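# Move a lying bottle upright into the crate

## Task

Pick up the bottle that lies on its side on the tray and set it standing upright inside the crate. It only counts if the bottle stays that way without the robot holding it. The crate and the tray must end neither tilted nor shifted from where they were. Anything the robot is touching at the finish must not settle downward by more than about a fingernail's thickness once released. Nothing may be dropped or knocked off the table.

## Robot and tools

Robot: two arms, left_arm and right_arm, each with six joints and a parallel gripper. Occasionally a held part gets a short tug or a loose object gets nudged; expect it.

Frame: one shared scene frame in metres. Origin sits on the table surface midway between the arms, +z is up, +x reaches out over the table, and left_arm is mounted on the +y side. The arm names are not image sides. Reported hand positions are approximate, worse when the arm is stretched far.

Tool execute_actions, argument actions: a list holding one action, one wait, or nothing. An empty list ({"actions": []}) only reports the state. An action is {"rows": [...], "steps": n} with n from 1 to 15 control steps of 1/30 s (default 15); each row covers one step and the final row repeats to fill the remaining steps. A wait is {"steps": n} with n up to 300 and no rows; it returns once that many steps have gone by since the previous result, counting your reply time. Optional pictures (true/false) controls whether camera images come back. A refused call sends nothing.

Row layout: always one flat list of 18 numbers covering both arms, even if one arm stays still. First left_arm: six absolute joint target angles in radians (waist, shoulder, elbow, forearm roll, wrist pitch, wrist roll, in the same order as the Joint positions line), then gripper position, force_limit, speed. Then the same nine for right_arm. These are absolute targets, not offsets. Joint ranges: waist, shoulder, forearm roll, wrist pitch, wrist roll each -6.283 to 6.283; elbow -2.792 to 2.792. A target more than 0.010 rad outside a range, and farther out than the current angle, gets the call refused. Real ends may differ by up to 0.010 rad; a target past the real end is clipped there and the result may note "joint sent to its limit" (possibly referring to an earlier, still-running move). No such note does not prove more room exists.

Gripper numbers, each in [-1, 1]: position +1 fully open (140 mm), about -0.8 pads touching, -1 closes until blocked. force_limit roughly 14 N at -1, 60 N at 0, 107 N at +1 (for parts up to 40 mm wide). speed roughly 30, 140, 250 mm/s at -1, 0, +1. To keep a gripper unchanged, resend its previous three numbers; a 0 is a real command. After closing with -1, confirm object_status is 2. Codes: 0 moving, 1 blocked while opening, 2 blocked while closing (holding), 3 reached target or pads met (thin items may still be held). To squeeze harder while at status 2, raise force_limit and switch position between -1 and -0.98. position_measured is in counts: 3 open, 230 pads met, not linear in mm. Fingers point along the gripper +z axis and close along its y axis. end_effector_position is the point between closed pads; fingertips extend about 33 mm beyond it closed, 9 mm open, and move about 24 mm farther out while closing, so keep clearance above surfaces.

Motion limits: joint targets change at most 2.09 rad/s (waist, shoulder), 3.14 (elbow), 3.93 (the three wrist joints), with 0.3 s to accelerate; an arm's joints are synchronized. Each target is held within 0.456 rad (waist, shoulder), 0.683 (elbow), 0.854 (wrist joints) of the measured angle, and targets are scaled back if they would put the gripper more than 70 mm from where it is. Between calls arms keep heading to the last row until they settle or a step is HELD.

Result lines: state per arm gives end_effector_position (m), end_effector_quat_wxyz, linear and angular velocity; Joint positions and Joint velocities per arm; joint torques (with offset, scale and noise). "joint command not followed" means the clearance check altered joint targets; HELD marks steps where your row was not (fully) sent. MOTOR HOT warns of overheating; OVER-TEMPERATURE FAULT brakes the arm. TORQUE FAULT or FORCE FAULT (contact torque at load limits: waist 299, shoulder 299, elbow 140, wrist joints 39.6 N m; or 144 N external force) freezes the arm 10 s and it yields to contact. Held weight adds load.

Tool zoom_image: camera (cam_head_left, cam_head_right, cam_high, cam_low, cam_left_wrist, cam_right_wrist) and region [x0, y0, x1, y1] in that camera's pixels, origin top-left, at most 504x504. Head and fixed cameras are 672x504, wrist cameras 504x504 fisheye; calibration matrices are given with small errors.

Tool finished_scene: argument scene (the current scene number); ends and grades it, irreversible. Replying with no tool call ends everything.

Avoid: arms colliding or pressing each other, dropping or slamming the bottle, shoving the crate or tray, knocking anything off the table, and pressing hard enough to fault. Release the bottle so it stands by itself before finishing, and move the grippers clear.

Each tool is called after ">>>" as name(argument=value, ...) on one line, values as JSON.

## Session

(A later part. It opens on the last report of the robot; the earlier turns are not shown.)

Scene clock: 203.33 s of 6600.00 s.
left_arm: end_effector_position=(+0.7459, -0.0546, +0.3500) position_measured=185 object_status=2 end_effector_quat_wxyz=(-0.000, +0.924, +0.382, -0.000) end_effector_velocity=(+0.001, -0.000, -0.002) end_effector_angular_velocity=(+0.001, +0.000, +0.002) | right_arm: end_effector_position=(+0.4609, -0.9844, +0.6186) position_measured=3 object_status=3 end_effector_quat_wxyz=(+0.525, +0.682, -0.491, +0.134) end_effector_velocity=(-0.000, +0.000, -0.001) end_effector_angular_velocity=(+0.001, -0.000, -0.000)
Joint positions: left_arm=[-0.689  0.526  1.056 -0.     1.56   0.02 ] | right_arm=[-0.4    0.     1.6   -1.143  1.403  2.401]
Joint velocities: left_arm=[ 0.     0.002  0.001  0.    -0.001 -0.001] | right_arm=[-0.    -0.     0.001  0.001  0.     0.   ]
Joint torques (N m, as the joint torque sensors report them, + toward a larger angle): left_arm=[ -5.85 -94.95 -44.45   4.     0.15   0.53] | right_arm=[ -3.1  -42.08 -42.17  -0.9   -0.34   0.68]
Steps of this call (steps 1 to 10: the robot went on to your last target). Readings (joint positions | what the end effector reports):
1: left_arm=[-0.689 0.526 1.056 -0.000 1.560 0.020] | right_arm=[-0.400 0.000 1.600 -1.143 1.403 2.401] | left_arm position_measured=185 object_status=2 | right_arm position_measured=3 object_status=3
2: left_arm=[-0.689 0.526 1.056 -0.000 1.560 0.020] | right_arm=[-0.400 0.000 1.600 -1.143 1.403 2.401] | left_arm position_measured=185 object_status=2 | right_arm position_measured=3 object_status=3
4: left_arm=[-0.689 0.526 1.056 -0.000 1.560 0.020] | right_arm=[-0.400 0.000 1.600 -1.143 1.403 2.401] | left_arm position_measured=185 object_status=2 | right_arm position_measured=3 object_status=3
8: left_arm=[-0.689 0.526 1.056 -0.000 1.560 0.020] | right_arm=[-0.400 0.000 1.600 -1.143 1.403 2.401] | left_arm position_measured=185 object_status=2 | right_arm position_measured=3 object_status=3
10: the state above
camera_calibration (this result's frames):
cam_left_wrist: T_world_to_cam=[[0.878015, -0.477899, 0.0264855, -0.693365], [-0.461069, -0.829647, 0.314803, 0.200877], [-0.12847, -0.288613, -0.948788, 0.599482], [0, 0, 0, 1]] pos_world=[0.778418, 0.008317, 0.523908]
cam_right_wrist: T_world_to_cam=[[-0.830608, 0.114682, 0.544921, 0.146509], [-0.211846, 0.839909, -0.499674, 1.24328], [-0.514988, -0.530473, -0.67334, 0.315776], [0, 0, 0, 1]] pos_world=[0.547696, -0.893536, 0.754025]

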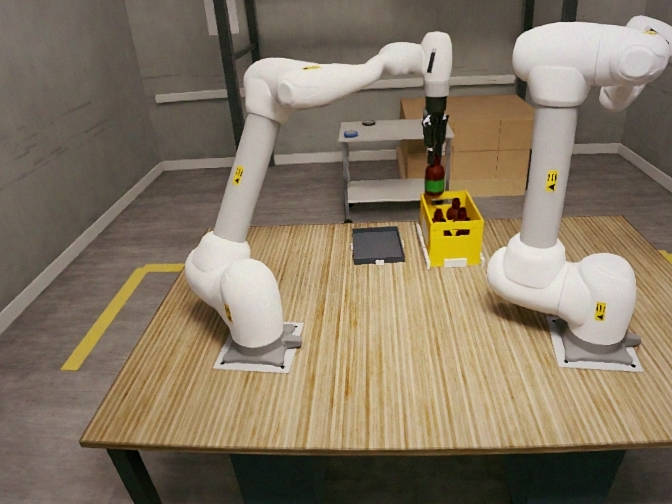

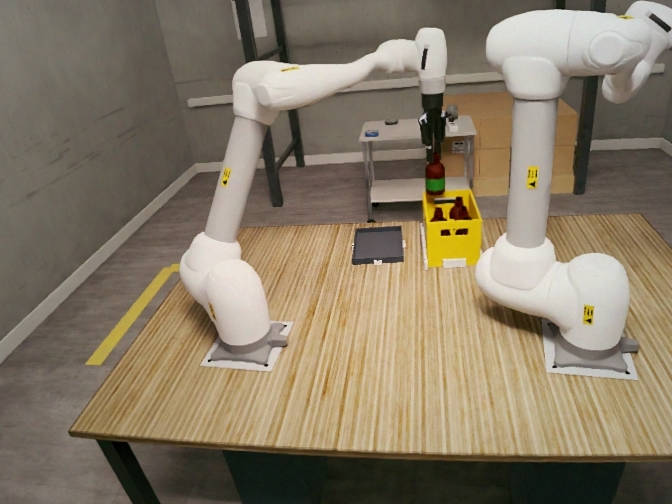

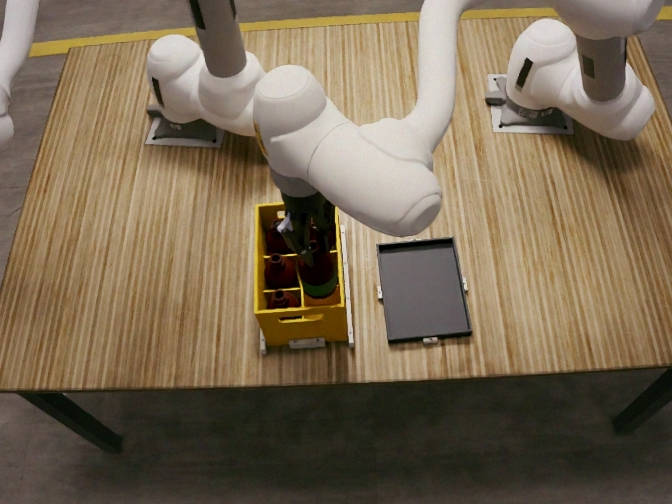

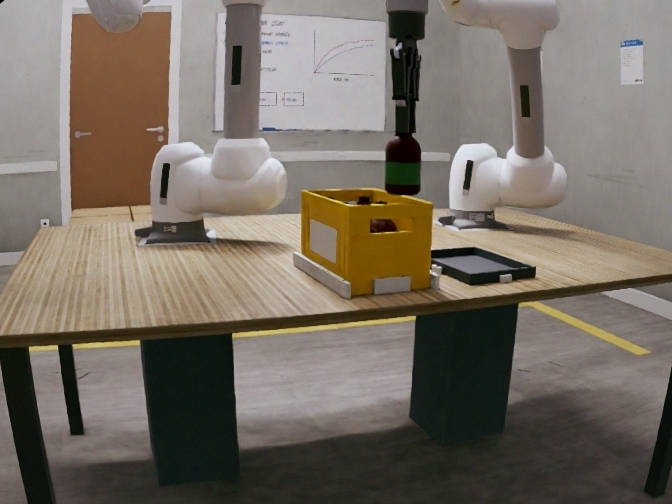

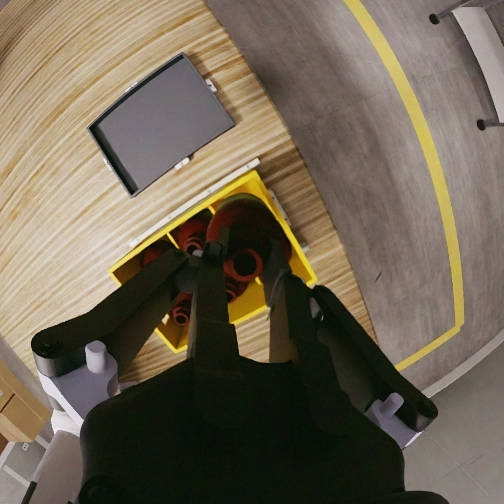

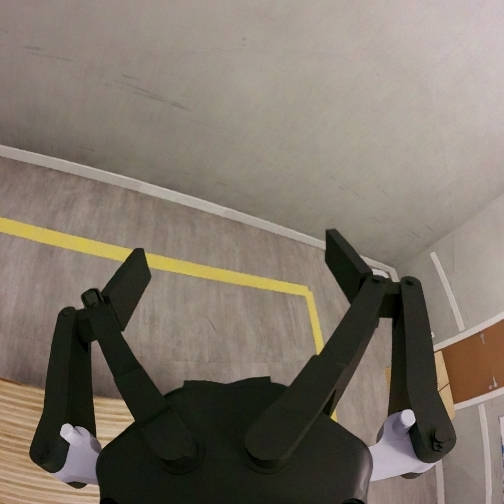

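>>> execute_actions(actions=[{"rows":[[-0.687,0.5195,1.0665,0,1.5556,0.02,-1,0.3,-0.5,-0.4,0,1.6,-1.143,1.403,2.401,1,0,0]],"steps":8}], pictures=false)

>>> execute_actions(actions=[{"rows":[[-0.687,0.5254,1.1644,0,1.4518,0.02,-1,0.3,-0.5,-0.4,0,1.6,-1.143,1.403,2.401,1,0,0]]}], pictures=false)

>>> execute_actions(actions=[{"steps":10}])

>>> zoom_image(camera="cam_high", region=[240,200,380,340])

>>> zoom_image(camera="cam_left_wrist", region=[140,130,340,300])

Scene clock: 217.67 s of 6600.00 s.
left_arm: end_effector_position=(+0.7446, -0.0509, +0.3497) position_measured=185 object_status=2 end_effector_quat_wxyz=(-0.000, +0.924, +0.383, +0.000) end_effector_velocity=(-0.001, +0.000, +0.001) end_effector_angular_velocity=(-0.002, -0.000, +0.000) | right_arm: end_effector_position=(+0.4609, -0.9844, +0.6186) position_measured=3 object_status=3 end_effector_quat_wxyz=(+0.525, +0.682, -0.491, +0.134) end_effector_velocity=(+0.000, -0.000, -0.000) end_effector_angular_velocity=(-0.001, +0.001, -0.000)
Joint positions: left_arm=[-0.687  0.52   1.066  0.     1.556  0.02 ] | right_arm=[-0.4    0.     1.6   -1.143  1.403  2.401]
Joint velocities: left_arm=[-0.    -0.003  0.003 -0.001 -0.002 -0.001] | right_arm=[-0.     0.001  0.    -0.002  0.     0.   ]
Joint torques (N m, as the joint torque sensors report them, + toward a larger angle): left_arm=[ -5.95 -95.79 -43.9    4.27   0.08   0.47] | right_arm=[ -3.27 -42.88 -41.8   -0.96  -0.46   0.78]
Steps of this call (steps 1 to 15: the robot went on to your last target; steps 16 to 90: nothing new was sent; then 11.07 s passed at rest; steps 91 to 98: all 8 steps of this action). Readings (joint positions | what the end effector reports):
91: left_arm=[-0.689 0.526 1.056 0.000 1.560 0.020] | right_arm=[-0.400 0.000 1.600 -1.143 1.403 2.401] | left_arm position_measured=185 object_status=2 | right_arm position_measured=3 object_status=3
92: left_arm=[-0.689 0.525 1.059 0.000 1.559 0.020] | right_arm=[-0.400 0.000 1.600 -1.143 1.403 2.401] | left_arm position_measured=185 object_status=2 | right_arm position_measured=3 object_status=3
94: left_arm=[-0.687 0.521 1.064 0.000 1.557 0.020] | right_arm=[-0.400 0.000 1.600 -1.143 1.403 2.401] | left_arm position_measured=185 object_status=2 | right_arm position_measured=3 object_status=3
98: the state above

Scene clock: 218.17 s of 6600.00 s.
left_arm: end_effector_position=(+0.7441, -0.0504, +0.2901) position_measured=185 object_status=2 end_effector_quat_wxyz=(+0.000, +0.924, +0.383, +0.000) end_effector_velocity=(-0.000, +0.000, -0.000) end_effector_angular_velocity=(+0.001, -0.000, +0.002) | right_arm: end_effector_position=(+0.4609, -0.9844, +0.6186) position_measured=3 object_status=3 end_effector_quat_wxyz=(+0.525, +0.682, -0.491, +0.134) end_effector_velocity=(+0.000, -0.000, -0.000) end_effector_angular_velocity=(+0.000, +0.000, +0.000)
Joint positions: left_arm=[-0.687  0.525  1.164 -0.     1.452  0.02 ] | right_arm=[-0.4    0.     1.6   -1.143  1.403  2.401]
Joint velocities: left_arm=[-0.    -0.     0.001  0.001 -0.    -0.002] | right_arm=[-0.  0.  0.  0. -0. -0.]
Joint torques (N m, as the joint torque sensors report them, + toward a larger angle): left_arm=[ -2.75 -95.33 -42.73   5.02   1.35   0.53] | right_arm=[ -3.3  -42.34 -41.55  -0.92  -0.39   0.79]
Steps of this call (steps 1 to 15: all 15 steps of this action). Readings (joint positions | what the end effector reports):
1: left_arm=[-0.687 0.520 1.066 0.000 1.556 0.020] | right_arm=[-0.400 0.000 1.600 -1.143 1.403 2.401] | left_arm position_measured=185 object_status=2 | right_arm position_measured=3 object_status=3
2: left_arm=[-0.687 0.520 1.071 0.000 1.551 0.020] | right_arm=[-0.400 0.000 1.600 -1.143 1.403 2.401] | left_arm position_measured=185 object_status=2 | right_arm position_measured=3 object_status=3
4: left_arm=[-0.687 0.522 1.111 0.000 1.508 0.020] | right_arm=[-0.400 0.000 1.600 -1.143 1.403 2.401] | left_arm position_measured=185 object_status=2 | right_arm position_measured=3 object_status=3
8: left_arm=[-0.687 0.525 1.162 -0.000 1.454 0.020] | right_arm=[-0.400 0.000 1.600 -1.143 1.403 2.401] | left_arm position_measured=185 object_status=2 | right_arm position_measured=3 object_status=3
15: the state above

Scene clock: 218.50 s of 6600.00 s.
left_arm: end_effector_position=(+0.7441, -0.0503, +0.2900) position_measured=185 object_status=2 end_effector_quat_wxyz=(+0.000, +0.924, +0.383, -0.000) end_effector_velocity=(-0.000, -0.000, +0.000) end_effector_angular_velocity=(+0.001, +0.000, -0.000) | right_arm: end_effector_position=(+0.4609, -0.9844, +0.6186) position_measured=3 object_status=3 end_effector_quat_wxyz=(+0.525, +0.682, -0.491, +0.134) end_effector_velocity=(+0.001, -0.000, -0.000) end_effector_angular_velocity=(+0.000, -0.001, -0.000)
Joint positions: left_arm=[-0.687  0.525  1.164 -0.     1.452  0.02 ] | right_arm=[-0.4    0.     1.6   -1.143  1.403  2.401]
Joint velocities: left_arm=[-0.     0.    -0.001  0.     0.001  0.   ] | right_arm=[ 0.     0.001 -0.001  0.001 -0.     0.   ]
Joint torques (N m, as the joint torque sensors report them, + toward a larger angle): left_arm=[ -2.22 -94.43 -42.79   4.89   1.38   0.53] | right_arm=[ -2.92 -43.12 -41.42  -0.92  -0.34   0.9 ]
Steps of this call (steps 1 to 10: the robot went on to your last target). Readings (joint positions | what the end effector reports):
1: left_arm=[-0.687 0.525 1.164 -0.000 1.452 0.020] | right_arm=[-0.400 0.000 1.600 -1.143 1.403 2.401] | left_arm position_measured=185 object_status=2 | right_arm position_measured=3 object_status=3
2: left_arm=[-0.687 0.525 1.164 -0.000 1.452 0.020] | right_arm=[-0.400 0.000 1.600 -1.143 1.403 2.401] | left_arm position_measured=185 object_status=2 | right_arm position_measured=3 object_status=3
4: left_arm=[-0.687 0.525 1.164 -0.000 1.452 0.020] | right_arm=[-0.400 0.000 1.600 -1.143 1.403 2.401] | left_arm position_measured=185 object_status=2 | right_arm position_measured=3 object_status=3
8: left_arm=[-0.687 0.525 1.164 -0.000 1.452 0.020] | right_arm=[-0.400 0.000 1.600 -1.143 1.403 2.401] | left_arm position_measured=185 object_status=2 | right_arm position_measured=3 object_status=3
10: the state above
camera_calibration (this result's frames):
cam_left_wrist: T_world_to_cam=[[0.878978, -0.476126, 0.0264884, -0.688761], [-0.459394, -0.830576, 0.314804, 0.221112], [-0.127885, -0.288874, -0.948787, 0.543084], [0, 0, 0, 1]] pos_world=[0.776436, 0.0125968, 0.463908]
cam_right_wrist: T_world_to_cam=[[-0.830608, 0.114682, 0.544921, 0.146509], [-0.211846, 0.839909, -0.499674, 1.24328], [-0.514988, -0.530473, -0.67334, 0.315776], [0, 0, 0, 1]] pos_world=[0.547696, -0.893536, 0.754025]

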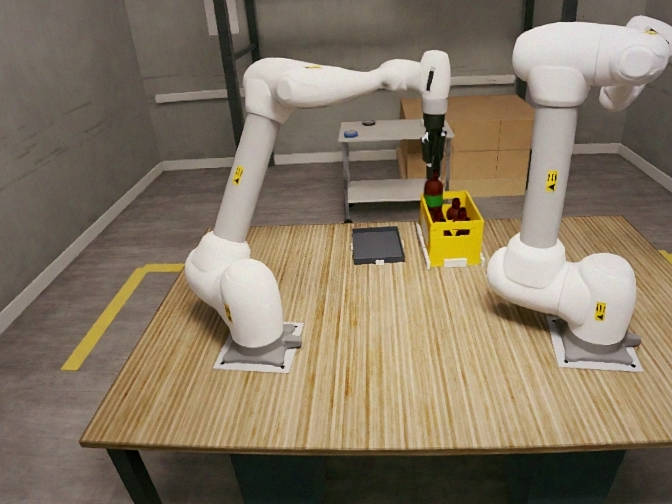

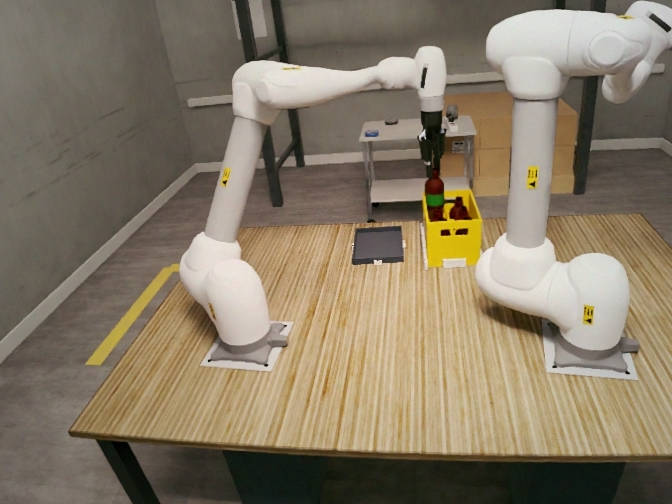

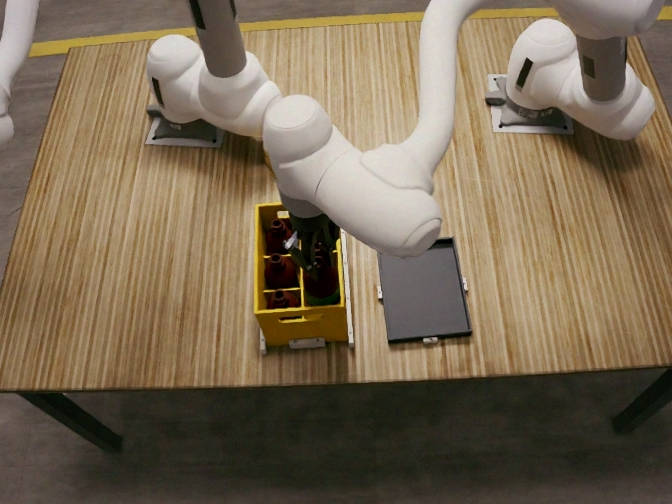

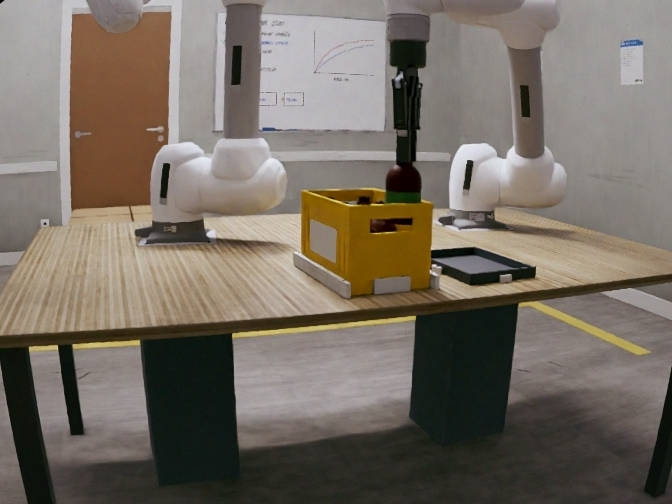

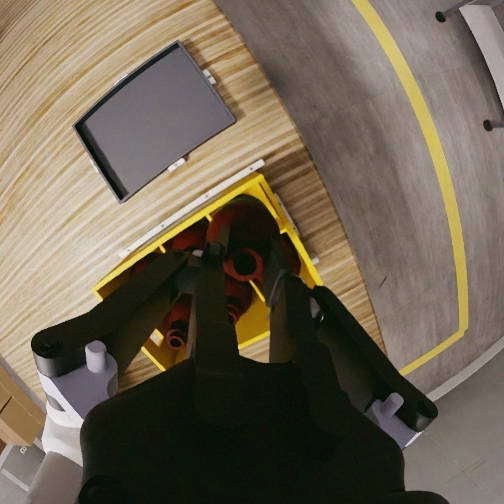

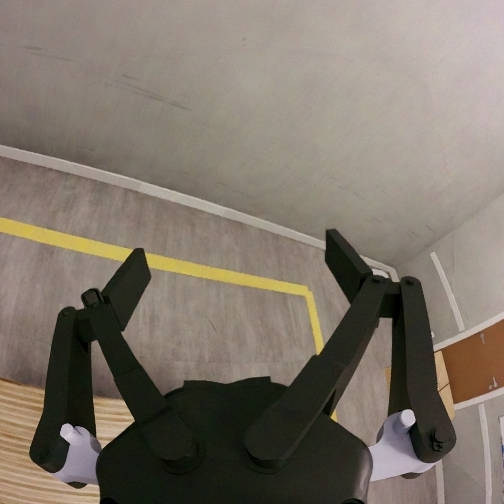

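Region (240, 200, 380, 340) of cam_high's 672x504 image, scaled by 3.600, with more detail than that image has.

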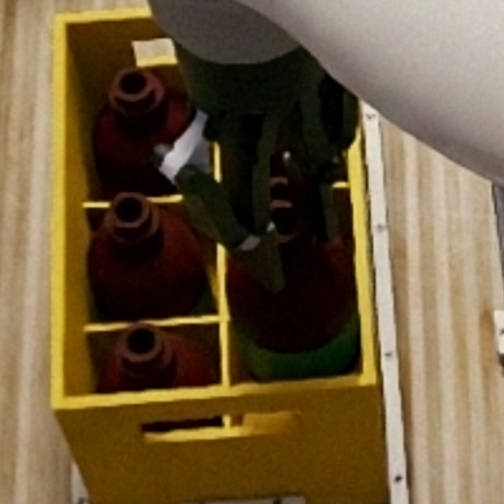

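Region (140, 130, 340, 300) of cam_left_wrist's 504x504 image, scaled by 2.520, with more detail than that image has; it fills the top 428 rows of this view, and the rest is white.

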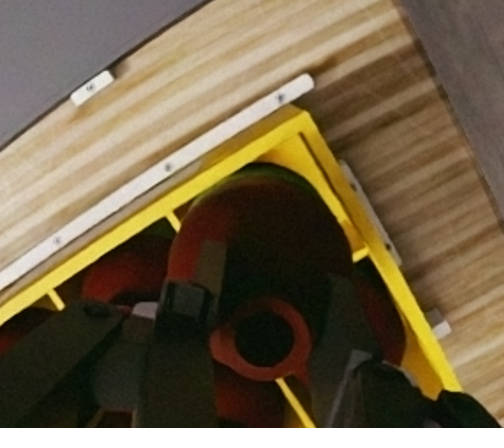

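>>> execute_actions(actions=[{"rows":[[-0.6915,0.5306,1.1562,0,1.4548,0.02,-1,0.3,-0.5,-0.4,0,1.6,-1.143,1.403,2.401,1,0,0]]}], pictures=false)

>>> execute_actions(actions=[{"steps":10}])

>>> zoom_image(camera="cam_high", region=[240,200,380,340])

>>> zoom_image(camera="cam_left_wrist", region=[140,130,340,300])

Scene clock: 226.77 s of 6600.00 s.
left_arm: end_effector_position=(+0.7437, -0.0553, +0.2900) position_measured=185 object_status=2 end_effector_quat_wxyz=(-0.000, +0.925, +0.381, +0.000) end_effector_velocity=(-0.001, -0.000, -0.001) end_effector_angular_velocity=(-0.000, +0.001, -0.001) | right_arm: end_effector_position=(+0.4609, -0.9844, +0.6186) position_measured=3 object_status=3 end_effector_quat_wxyz=(+0.525, +0.682, -0.491, +0.134) end_effector_velocity=(+0.000, +0.000, +0.000) end_effector_angular_velocity=(-0.000, -0.001, -0.000)
Joint positions: left_arm=[-0.691  0.531  1.156  0.     1.455  0.02 ] | right_arm=[-0.4    0.     1.6   -1.143  1.403  2.401]
Joint velocities: left_arm=[-0.    -0.     0.002 -0.001 -0.001  0.001] | right_arm=[ 0.    -0.    -0.001  0.001 -0.     0.   ]
Joint torques (N m, as the joint torque sensors report them, + toward a larger angle): left_arm=[ -3.81 -96.12 -44.34   4.45   0.     0.48] | right_arm=[ -2.88 -42.96 -41.8   -0.95  -0.48   0.77]
Steps of this call (steps 1 to 15: the robot went on to your last target; steps 16 to 90: nothing new was sent; then 4.77 s passed at rest; steps 91 to 105: all 15 steps of this action). Readings (joint positions | what the end effector reports):
91: left_arm=[-0.687 0.525 1.164 0.000 1.452 0.020] | right_arm=[-0.400 0.000 1.600 -1.143 1.403 2.401] | left_arm position_measured=185 object_status=2 | right_arm position_measured=3 object_status=3
92: left_arm=[-0.688 0.527 1.163 0.000 1.452 0.020] | right_arm=[-0.400 0.000 1.600 -1.143 1.403 2.401] | left_arm position_measured=185 object_status=2 | right_arm position_measured=3 object_status=3
94: left_arm=[-0.690 0.530 1.158 0.000 1.454 0.020] | right_arm=[-0.400 0.000 1.600 -1.143 1.403 2.401] | left_arm position_measured=185 object_status=2 | right_arm position_measured=3 object_status=3
98: left_arm=[-0.691 0.530 1.156 0.000 1.455 0.020] | right_arm=[-0.400 0.000 1.600 -1.143 1.403 2.401] | left_arm position_measured=185 object_status=2 | right_arm position_measured=3 object_status=3
105: the state above

Scene clock: 227.10 s of 6600.00 s.
left_arm: end_effector_position=(+0.7436, -0.0553, +0.2900) position_measured=185 object_status=2 end_effector_quat_wxyz=(-0.000, +0.925, +0.381, -0.000) end_effector_velocity=(-0.000, -0.001, -0.000) end_effector_angular_velocity=(-0.003, -0.001, +0.000) | right_arm: end_effector_position=(+0.4609, -0.9844, +0.6186) position_measured=3 object_status=3 end_effector_quat_wxyz=(+0.525, +0.682, -0.491, +0.134) end_effector_velocity=(-0.000, -0.000, +0.000) end_effector_angular_velocity=(-0.001, +0.000, -0.000)
Joint positions: left_arm=[-0.691  0.531  1.156  0.     1.455  0.02 ] | right_arm=[-0.4    0.     1.6   -1.143  1.403  2.401]
Joint velocities: left_arm=[-0.    -0.     0.001 -0.002 -0.003 -0.   ] | right_arm=[-0.    -0.    -0.    -0.001  0.     0.   ]
Joint torques (N m, as the joint torque sensors report them, + toward a larger angle): left_arm=[ -4.78 -97.   -43.76   4.05   0.21   0.65] | right_arm=[ -4.2  -41.79 -41.82  -0.77  -0.42   0.73]
Steps of this call (steps 1 to 10: the robot went on to your last target). Readings (joint positions | what the end effector reports):
1: left_arm=[-0.691 0.531 1.156 0.000 1.455 0.020] | right_arm=[-0.400 0.000 1.600 -1.143 1.403 2.401] | left_arm position_measured=185 object_status=2 | right_arm position_measured=3 object_status=3
2: left_arm=[-0.691 0.531 1.156 0.000 1.455 0.020] | right_arm=[-0.400 0.000 1.600 -1.143 1.403 2.401] | left_arm position_measured=185 object_status=2 | right_arm position_measured=3 object_status=3
4: left_arm=[-0.691 0.531 1.156 0.000 1.455 0.020] | right_arm=[-0.400 0.000 1.600 -1.143 1.403 2.401] | left_arm position_measured=185 object_status=2 | right_arm position_measured=3 object_status=3
8: left_arm=[-0.691 0.531 1.156 0.000 1.455 0.020] | right_arm=[-0.400 0.000 1.600 -1.143 1.403 2.401] | left_arm position_measured=185 object_status=2 | right_arm position_measured=3 object_status=3
10: the state above
camera_calibration (this result's frames):
cam_left_wrist: T_world_to_cam=[[0.876825, -0.480079, 0.0264822, -0.689358], [-0.463129, -0.828501, 0.314798, 0.219644], [-0.129188, -0.288288, -0.948789, 0.542618], [0, 0, 0, 1]] pos_world=[0.77627, 0.00745917, 0.463942]
cam_right_wrist: T_world_to_cam=[[-0.830608, 0.114682, 0.544921, 0.146509], [-0.211846, 0.839909, -0.499674, 1.24328], [-0.514988, -0.530473, -0.67334, 0.315776], [0, 0, 0, 1]] pos_world=[0.547696, -0.893536, 0.754025]

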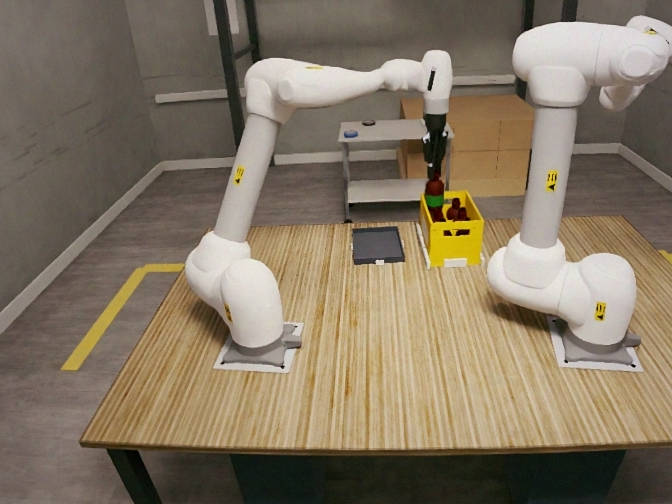

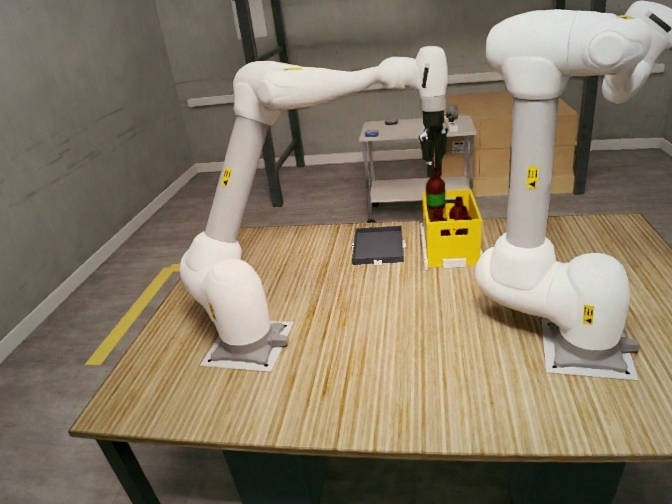

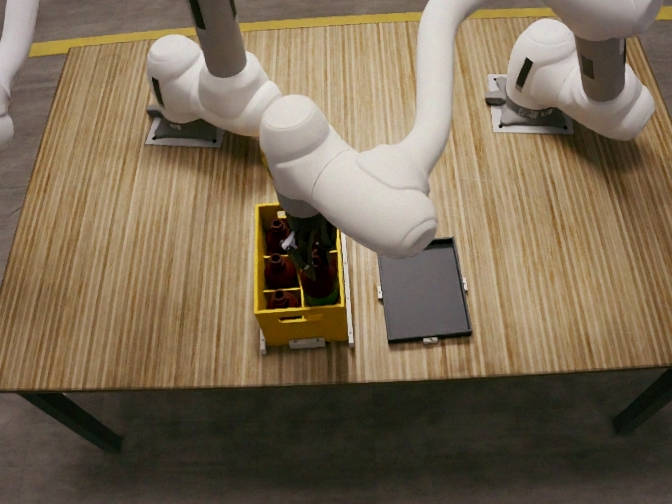

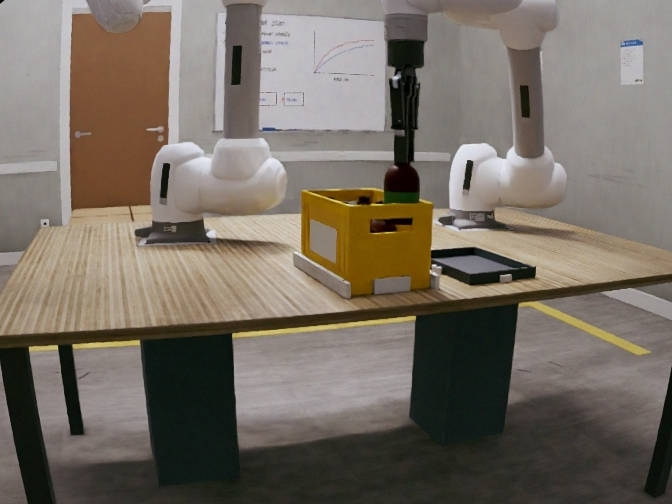

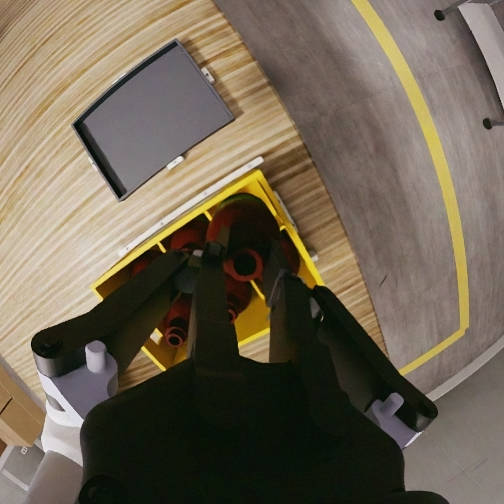

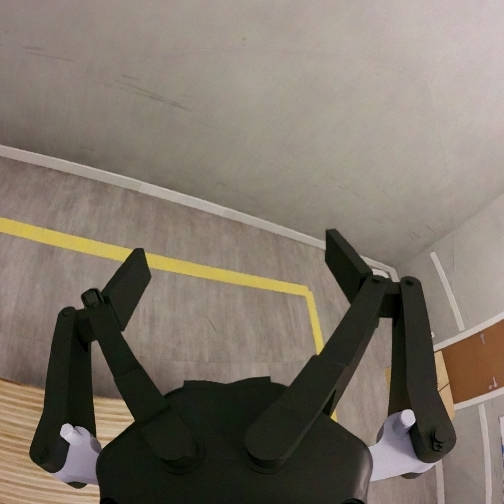

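Region (240, 200, 380, 340) of cam_high's 672x504 image, scaled by 3.600, with more detail than that image has.

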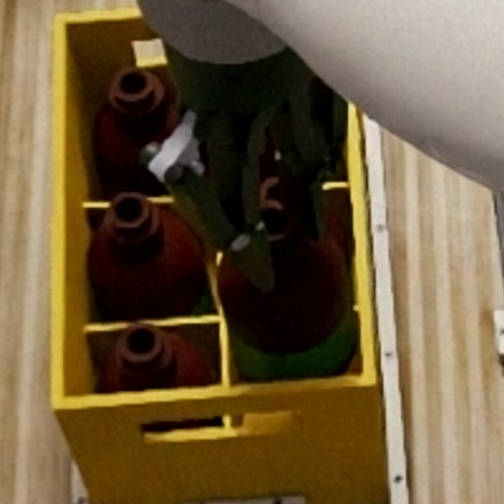

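Region (140, 130, 340, 300) of cam_left_wrist's 504x504 image, scaled by 2.520, with more detail than that image has; it fills the top 428 rows of this view, and the rest is white.

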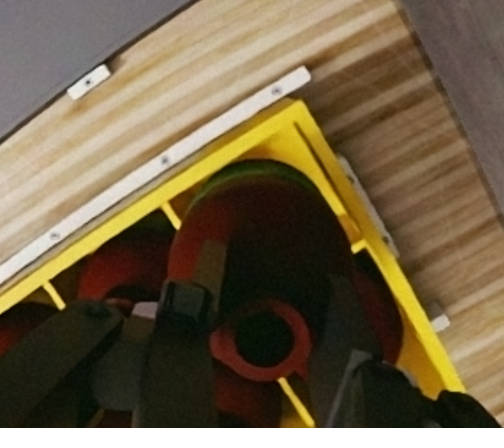

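>>> execute_actions(actions=[{"rows":[[-0.6915,0.5365,1.192,0,1.4131,0.02,-1,0.3,-0.5,-0.4,0,1.6,-1.143,1.403,2.401,1,0,0]]}], pictures=false)

>>> execute_actions(actions=[{"rows":[[-0.6915,0.5442,1.2254,0,1.372,0.02,-1,0.3,-0.5,-0.4,0,1.6,-1.143,1.403,2.401,1,0,0]]}])

>>> zoom_image(camera="cam_left_wrist", region=[140,130,340,300])

Scene clock: 236.70 s of 6600.00 s.
left_arm: end_effector_position=(+0.7436, -0.0553, +0.2651) position_measured=185 object_status=2 end_effector_quat_wxyz=(+0.000, +0.925, +0.381, -0.000) end_effector_velocity=(+0.000, -0.001, -0.000) end_effector_angular_velocity=(-0.002, -0.000, +0.001) | right_arm: end_effector_position=(+0.4609, -0.9844, +0.6186) position_measured=3 object_status=3 end_effector_quat_wxyz=(+0.525, +0.682, -0.491, +0.134) end_effector_velocity=(-0.000, -0.000, -0.000) end_effector_angular_velocity=(-0.001, +0.002, +0.000)
Joint positions: left_arm=[-0.692  0.536  1.192 -0.     1.413  0.02 ] | right_arm=[-0.4    0.     1.6   -1.143  1.403  2.401]
Joint velocities: left_arm=[-0.     0.001 -0.001 -0.001 -0.002 -0.   ] | right_arm=[ 0.     0.     0.001 -0.002 -0.    -0.   ]
Joint torques (N m, as the joint torque sensors report them, + toward a larger angle): left_arm=[ -3.75 -95.86 -43.74   4.01   0.18   0.58] | right_arm=[ -3.9  -42.56 -41.73  -0.82  -0.5    0.77]
Steps of this call (steps 1 to 15: the robot went on to your last target; steps 16 to 90: nothing new was sent; then 6.10 s passed at rest; steps 91 to 105: all 15 steps of this action). Readings (joint positions | what the end effector reports):
91: left_arm=[-0.692 0.531 1.156 -0.000 1.455 0.020] | right_arm=[-0.400 0.000 1.600 -1.143 1.403 2.401] | left_arm position_measured=185 object_status=2 | right_arm position_measured=3 object_status=3
92: left_arm=[-0.692 0.531 1.160 0.000 1.450 0.020] | right_arm=[-0.400 0.000 1.600 -1.143 1.403 2.401] | left_arm position_measured=185 object_status=2 | right_arm position_measured=3 object_status=3
94: left_arm=[-0.692 0.535 1.182 -0.000 1.425 0.020] | right_arm=[-0.400 0.000 1.600 -1.143 1.403 2.401] | left_arm position_measured=185 object_status=2 | right_arm position_measured=3 object_status=3
98: left_arm=[-0.692 0.536 1.191 -0.000 1.414 0.020] | right_arm=[-0.400 0.000 1.600 -1.143 1.403 2.401] | left_arm position_measured=185 object_status=2 | right_arm position_measured=3 object_status=3
105: the state above

Scene clock: 237.20 s of 6600.00 s.
left_arm: end_effector_position=(+0.7436, -0.0554, +0.2400) position_measured=185 object_status=2 end_effector_quat_wxyz=(+0.000, +0.925, +0.381, -0.000) end_effector_velocity=(+0.000, +0.000, +0.000) end_effector_angular_velocity=(+0.001, -0.001, -0.000) | right_arm: end_effector_position=(+0.4609, -0.9844, +0.6186) position_measured=3 object_status=3 end_effector_quat_wxyz=(+0.525, +0.682, -0.491, +0.134) end_effector_velocity=(-0.000, +0.000, -0.000) end_effector_angular_velocity=(-0.000, +0.002, +0.000)
Joint positions: left_arm=[-0.692  0.544  1.225 -0.     1.372  0.02 ] | right_arm=[-0.4    0.     1.6   -1.143  1.403  2.401]
Joint velocities: left_arm=[-0.    -0.    -0.     0.001 -0.    -0.   ] | right_arm=[-0.    -0.     0.001 -0.001  0.    -0.   ]
Joint torques (N m, as the joint torque sensors report them, + toward a larger angle): left_arm=[ -4.14 -95.74 -44.13   3.83   0.04   0.52] | right_arm=[ -2.27 -42.44 -41.54  -0.85  -0.38   0.8 ]
Steps of this call (steps 1 to 15: all 15 steps of this action). Readings (joint positions | what the end effector reports):
1: left_arm=[-0.692 0.537 1.192 -0.000 1.413 0.020] | right_arm=[-0.400 0.000 1.600 -1.143 1.403 2.401] | left_arm position_measured=185 object_status=2 | right_arm position_measured=3 object_status=3
2: left_arm=[-0.692 0.537 1.196 0.000 1.407 0.020] | right_arm=[-0.400 0.000 1.600 -1.143 1.403 2.401] | left_arm position_measured=185 object_status=2 | right_arm position_measured=3 object_status=3
4: left_arm=[-0.692 0.543 1.217 0.000 1.383 0.020] | right_arm=[-0.400 0.000 1.600 -1.143 1.403 2.401] | left_arm position_measured=185 object_status=2 | right_arm position_measured=3 object_status=3
8: left_arm=[-0.692 0.544 1.225 -0.000 1.373 0.020] | right_arm=[-0.400 0.000 1.600 -1.143 1.403 2.401] | left_arm position_measured=185 object_status=2 | right_arm position_measured=3 object_status=3
15: the state above
camera_calibration (this result's frames):
cam_left_wrist: T_world_to_cam=[[0.876811, -0.480105, 0.0264942, -0.688011], [-0.463151, -0.828474, 0.314838, 0.235351], [-0.129205, -0.288324, -0.948776, 0.495181], [0, 0, 0, 1]] pos_world=[0.776239, 0.00743651, 0.413946]
cam_right_wrist: T_world_to_cam=[[-0.830608, 0.114682, 0.544921, 0.146508], [-0.211846, 0.839909, -0.499675, 1.24328], [-0.514988, -0.530473, -0.67334, 0.315776], [0, 0, 0, 1]] pos_world=[0.547696, -0.893536, 0.754026]

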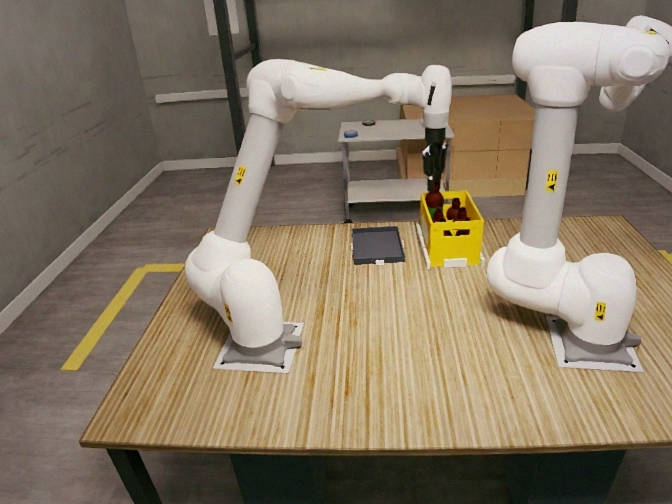

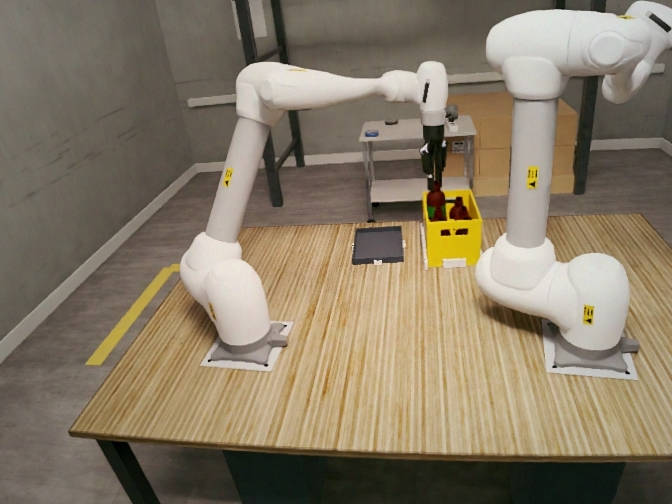

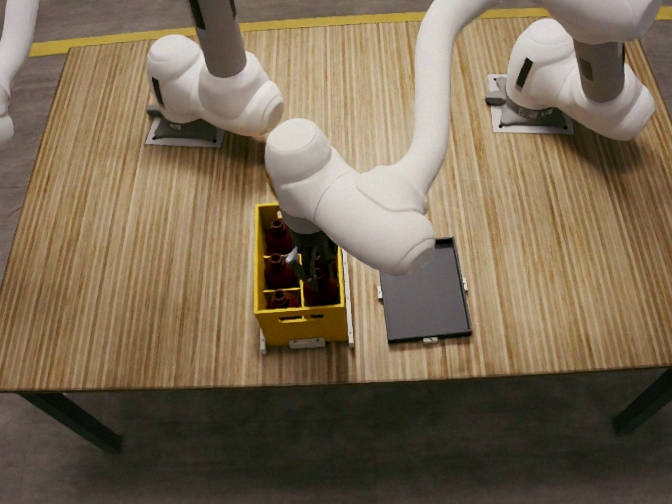

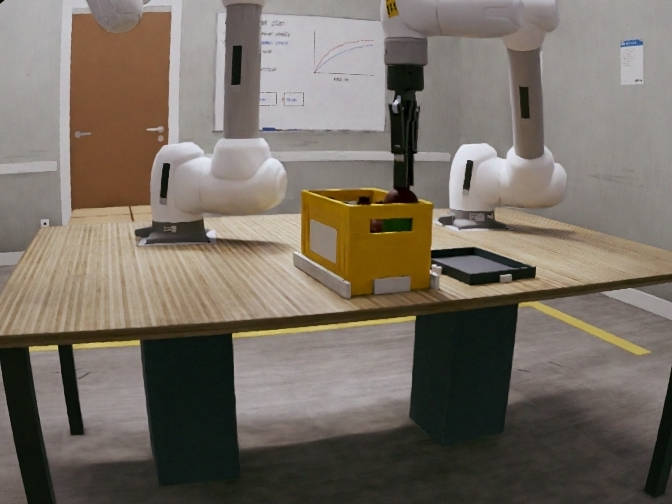

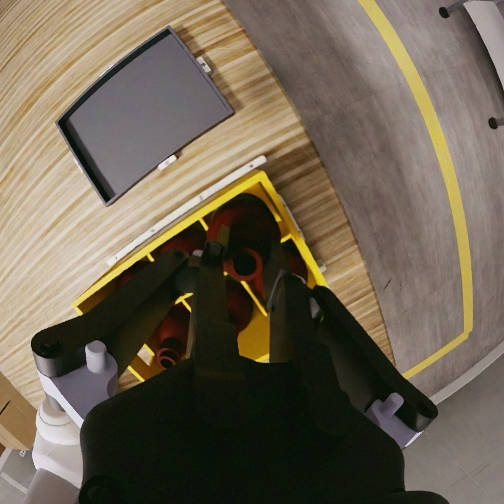

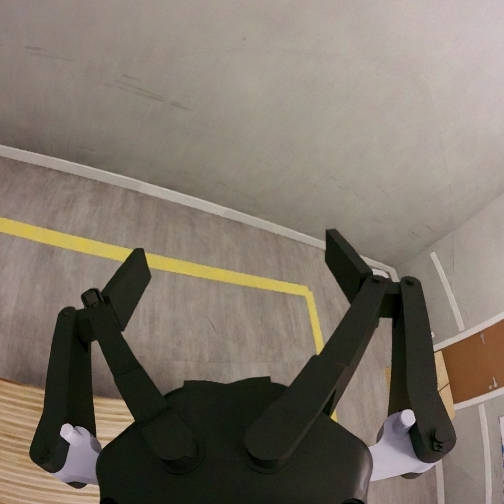

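Region (140, 130, 340, 300) of cam_left_wrist's 504x504 image, scaled by 2.520, with more detail than that image has; it fills the top 428 rows of this view, and the rest is white.

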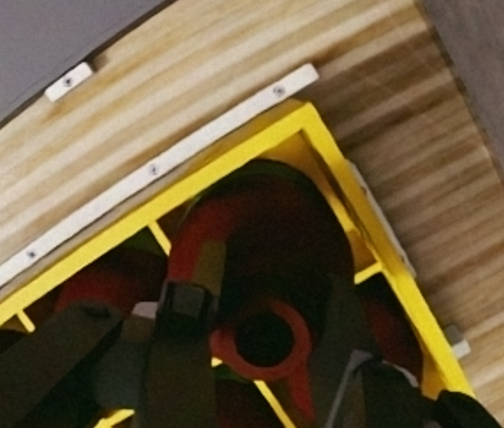

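Clean. Continue.

>>> execute_actions(actions=[{"rows":[[-0.6915,0.5535,1.2562,0,1.3319,0.02,-1,0.3,-0.5,-0.4,0,1.6,-1.143,1.403,2.401,1,0,0]]}], pictures=false)

>>> execute_actions(actions=[{"rows":[[-0.6915,0.5643,1.2853,0,1.292,0.02,-1,0.3,-0.5,-0.4,0,1.6,-1.143,1.403,2.401,1,0,0]]}], pictures=false)

>>> execute_actions(actions=[{"rows":[[-0.6915,0.5715,1.3017,0,1.2684,0.02,-1,0.3,-0.5,-0.4,0,1.6,-1.143,1.403,2.401,1,0,0]]}], pictures=false)

>>> execute_actions(actions=[{"rows":[[-0.6915,0.573,1.305,0,1.2636,0.02,-1,0.3,-0.5,-0.4,0,1.6,-1.143,1.403,2.401,1,0,0]]}], pictures=false)

Scene clock: 244.33 s of 6600.00 s.
left_arm: end_effector_position=(+0.7436, -0.0554, +0.2151) position_measured=185 object_status=2 end_effector_quat_wxyz=(+0.000, +0.925, +0.381, -0.000) end_effector_velocity=(-0.000, +0.000, +0.000) end_effector_angular_velocity=(+0.001, +0.000, -0.000) | right_arm: end_effector_position=(+0.4609, -0.9844, +0.6186) position_measured=3 object_status=3 end_effector_quat_wxyz=(+0.525, +0.682, -0.491, +0.134) end_effector_velocity=(-0.000, +0.000, +0.000) end_effector_angular_velocity=(-0.000, -0.001, +0.000)
Joint positions: left_arm=[-0.692  0.553  1.256 -0.     1.332  0.02 ] | right_arm=[-0.4    0.     1.6   -1.143  1.403  2.401]
Joint velocities: left_arm=[-0.    -0.     0.     0.     0.001 -0.   ] | right_arm=[ 0. -0. -0.  0. -0. -0.]
Joint torques (N m, as the joint torque sensors report them, + toward a larger angle): left_arm=[ -3.84 -95.92 -43.48   3.85   0.06   0.54] | right_arm=[ -3.2  -42.84 -41.64  -0.98  -0.45   0.84]
Steps of this call (steps 1 to 15: the robot went on to your last target; steps 16 to 90: nothing new was sent; then 3.63 s passed at rest; steps 91 to 105: all 15 steps of this action). Readings (joint positions | what the end effector reports):
91: left_arm=[-0.692 0.544 1.225 0.000 1.372 0.020] | right_arm=[-0.400 0.000 1.600 -1.143 1.403 2.401] | left_arm position_measured=185 object_status=2 | right_arm position_measured=3 object_status=3
92: left_arm=[-0.692 0.545 1.229 0.000 1.366 0.020] | right_arm=[-0.400 0.000 1.600 -1.143 1.403 2.401] | left_arm position_measured=185 object_status=2 | right_arm position_measured=3 object_status=3
94: left_arm=[-0.692 0.551 1.249 0.000 1.343 0.020] | right_arm=[-0.400 0.000 1.600 -1.143 1.403 2.401] | left_arm position_measured=185 object_status=2 | right_arm position_measured=3 object_status=3
98: left_arm=[-0.692 0.553 1.256 -0.000 1.333 0.020] | right_arm=[-0.400 0.000 1.600 -1.143 1.403 2.401] | left_arm position_measured=185 object_status=2 | right_arm position_measured=3 object_status=3
105: the state above

Scene clock: 244.83 s of 6600.00 s.
left_arm: end_effector_position=(+0.7436, -0.0554, +0.1900) position_measured=185 object_status=2 end_effector_quat_wxyz=(+0.000, +0.925, +0.381, -0.000) end_effector_velocity=(-0.001, +0.000, -0.000) end_effector_angular_velocity=(+0.001, +0.001, +0.000) | right_arm: end_effector_position=(+0.4609, -0.9844, +0.6186) position_measured=3 object_status=3 end_effector_quat_wxyz=(+0.525, +0.682, -0.491, +0.134) end_effector_velocity=(+0.001, -0.000, -0.000) end_effector_angular_velocity=(+0.000, -0.000, +0.000)
Joint positions: left_arm=[-0.691  0.564  1.285 -0.     1.292  0.02 ] | right_arm=[-0.4    0.     1.6   -1.143  1.403  2.401]
Joint velocities: left_arm=[-0.     0.     0.    -0.     0.001 -0.001] | right_arm=[ 0.     0.001 -0.001  0.     0.    -0.   ]
Joint torques (N m, as the joint torque sensors report them, + toward a larger angle): left_arm=[ -3.41 -98.8  -42.54   3.84   0.25   0.53] | right_arm=[ -3.23 -42.15 -41.55  -0.96  -0.55   0.78]
Steps of this call (steps 1 to 15: all 15 steps of this action). Readings (joint positions | what the end effector reports):
1: left_arm=[-0.692 0.554 1.256 -0.000 1.332 0.020] | right_arm=[-0.400 0.000 1.600 -1.143 1.403 2.401] | left_arm position_measured=185 object_status=2 | right_arm position_measured=3 object_status=3
2: left_arm=[-0.692 0.555 1.260 0.000 1.326 0.020] | right_arm=[-0.400 0.000 1.600 -1.143 1.403 2.401] | left_arm position_measured=185 object_status=2 | right_arm position_measured=3 object_status=3
4: left_arm=[-0.691 0.562 1.278 0.000 1.303 0.020] | right_arm=[-0.400 0.000 1.600 -1.143 1.403 2.401] | left_arm position_measured=185 object_status=2 | right_arm position_measured=3 object_status=3
8: left_arm=[-0.691 0.564 1.285 -0.000 1.293 0.020] | right_arm=[-0.400 0.000 1.600 -1.143 1.403 2.401] | left_arm position_measured=185 object_status=2 | right_arm position_measured=3 object_status=3
15: the state above

Scene clock: 245.33 s of 6600.00 s.
left_arm: end_effector_position=(+0.7436, -0.0553, +0.1750) position_measured=185 object_status=2 end_effector_quat_wxyz=(-0.000, +0.925, +0.381, +0.000) end_effector_velocity=(-0.000, -0.000, -0.000) end_effector_angular_velocity=(-0.001, +0.002, +0.001) | right_arm: end_effector_position=(+0.4609, -0.9844, +0.6186) position_measured=3 object_status=3 end_effector_quat_wxyz=(+0.525, +0.682, -0.491, +0.134) end_effector_velocity=(+0.000, -0.000, +0.001) end_effector_angular_velocity=(-0.001, -0.001, -0.000)
Joint positions: left_arm=[-0.691  0.571  1.302  0.     1.268  0.02 ] | right_arm=[-0.4    0.     1.6   -1.143  1.403  2.401]
Joint velocities: left_arm=[ 0.     0.    -0.    -0.002  0.    -0.   ] | right_arm=[-0.    -0.    -0.001 -0.     0.     0.   ]
Joint torques (N m, as the joint torque sensors report them, + toward a larger angle): left_arm=[ -2.94 -95.76 -41.86   3.9    0.12   0.47] | right_arm=[ -3.79 -43.08 -41.61  -0.9   -0.44   0.82]
Steps of this call (steps 1 to 15: all 15 steps of this action). Readings (joint positions | what the end effector reports):
1: left_arm=[-0.691 0.564 1.285 -0.000 1.292 0.020] | right_arm=[-0.400 0.000 1.600 -1.143 1.403 2.401] | left_arm position_measured=185 object_status=2 | right_arm position_measured=3 object_status=3
2: left_arm=[-0.691 0.565 1.288 0.000 1.287 0.020] | right_arm=[-0.400 0.000 1.600 -1.143 1.403 2.401] | left_arm position_measured=185 object_status=2 | right_arm position_measured=3 object_status=3
4: left_arm=[-0.691 0.570 1.298 0.000 1.274 0.020] | right_arm=[-0.400 0.000 1.600 -1.143 1.403 2.401] | left_arm position_measured=185 object_status=2 | right_arm position_measured=3 object_status=3
8: left_arm=[-0.691 0.571 1.301 0.000 1.269 0.020] | right_arm=[-0.400 0.000 1.600 -1.143 1.403 2.401] | left_arm position_measured=185 object_status=2 | right_arm position_measured=3 object_status=3
15: the state above

Scene clock: 245.83 s of 6600.00 s.
left_arm: end_effector_position=(+0.7436, -0.0553, +0.1719) position_measured=185 object_status=2 end_effector_quat_wxyz=(+0.000, +0.925, +0.381, -0.000) end_effector_velocity=(+0.000, +0.000, -0.000) end_effector_angular_velocity=(+0.001, -0.001, -0.002) | right_arm: end_effector_position=(+0.4609, -0.9844, +0.6186) position_measured=3 object_status=3 end_effector_quat_wxyz=(+0.525, +0.682, -0.491, +0.134) end_effector_velocity=(+0.000, -0.000, +0.001) end_effector_angular_velocity=(-0.001, -0.001, -0.000)
Joint positions: left_arm=[-0.691  0.573  1.305 -0.     1.264  0.02 ] | right_arm=[-0.4    0.     1.6   -1.143  1.403  2.401]
Joint velocities: left_arm=[-0.     0.001 -0.     0.001 -0.     0.002] | right_arm=[ 0.     0.001 -0.001 -0.001 -0.     0.   ]
Joint torques (N m, as the joint torque sensors report them, + toward a larger angle): left_arm=[ -3.54 -97.75 -41.87   3.84   0.58   0.42] | right_arm=[ -3.24 -43.06 -41.72  -0.85  -0.47   0.78]
Steps of this call (steps 1 to 15: all 15 steps of this action). Readings (joint positions | what the end effector reports):
1: left_arm=[-0.691 0.572 1.302 0.000 1.268 0.020] | right_arm=[-0.400 0.000 1.600 -1.143 1.403 2.401] | left_arm position_measured=185 object_status=2 | right_arm position_measured=3 object_status=3
2: left_arm=[-0.691 0.572 1.303 0.000 1.267 0.020] | right_arm=[-0.400 0.000 1.600 -1.143 1.403 2.401] | left_arm position_measured=185 object_status=2 | right_arm position_measured=3 object_status=3
4: left_arm=[-0.691 0.573 1.304 -0.000 1.265 0.020] | right_arm=[-0.400 0.000 1.600 -1.143 1.403 2.401] | left_arm position_measured=185 object_status=2 | right_arm position_measured=3 object_status=3
8: left_arm=[-0.691 0.573 1.305 -0.000 1.264 0.020] | right_arm=[-0.400 0.000 1.600 -1.143 1.403 2.401] | left_arm position_measured=185 object_status=2 | right_arm position_measured=3 object_status=3
15: the state above

>>> execute_actions(actions=[{"rows":[[-0.6915,0.574,1.3071,0,1.2605,0.02,-1,0.3,-0.5,-0.4,0,1.6,-1.143,1.403,2.401,1,0,0]]}], pictures=false)

Scene clock: 248.43 s of 6600.00 s.
left_arm: end_effector_position=(+0.7436, -0.0553, +0.1699) position_measured=185 object_status=2 end_effector_quat_wxyz=(-0.000, +0.925, +0.381, +0.000) end_effector_velocity=(-0.000, +0.000, +0.000) end_effector_angular_velocity=(-0.000, -0.000, -0.000) | right_arm: end_effector_position=(+0.4609, -0.9844, +0.6186) position_measured=3 object_status=3 end_effector_quat_wxyz=(+0.525, +0.682, -0.491, +0.134) end_effector_velocity=(-0.000, +0.000, +0.001) end_effector_angular_velocity=(-0.001, -0.001, +0.000)
Joint positions: left_arm=[-0.691  0.574  1.307  0.     1.261  0.02 ] | right_arm=[-0.4    0.     1.6   -1.143  1.403  2.401]
Joint velocities: left_arm=[-0.    -0.001  0.001  0.    -0.001  0.   ] | right_arm=[ 0.    -0.    -0.001 -0.    -0.    -0.   ]
Joint torques (N m, as the joint torque sensors report them, + toward a larger angle): left_arm=[ -7.26 -97.13 -42.33   3.8    0.21   0.61] | right_arm=[ -3.52 -42.24 -41.64  -0.84  -0.36   0.83]
Steps of this call (steps 1 to 15: the robot went on to your last target; steps 16 to 63: nothing new was sent; steps 64 to 78: all 15 steps of this action). Readings (joint positions | what the end effector reports):
64: left_arm=[-0.691 0.573 1.305 0.000 1.264 0.020] | right_arm=[-0.400 0.000 1.600 -1.143 1.403 2.401] | left_arm position_measured=185 object_status=2 | right_arm position_measured=3 object_status=3
65: left_arm=[-0.691 0.573 1.306 0.000 1.263 0.020] | right_arm=[-0.400 0.000 1.600 -1.143 1.403 2.401] | left_arm position_measured=185 object_status=2 | right_arm position_measured=3 object_status=3
67: left_arm=[-0.691 0.574 1.307 0.000 1.261 0.020] | right_arm=[-0.400 0.000 1.600 -1.143 1.403 2.401] | left_arm position_measured=185 object_status=2 | right_arm position_measured=3 object_status=3
71: left_arm=[-0.691 0.574 1.307 0.000 1.261 0.020] | right_arm=[-0.400 0.000 1.600 -1.143 1.403 2.401] | left_arm position_measured=185 object_status=2 | right_arm position_measured=3 object_status=3
78: the state above


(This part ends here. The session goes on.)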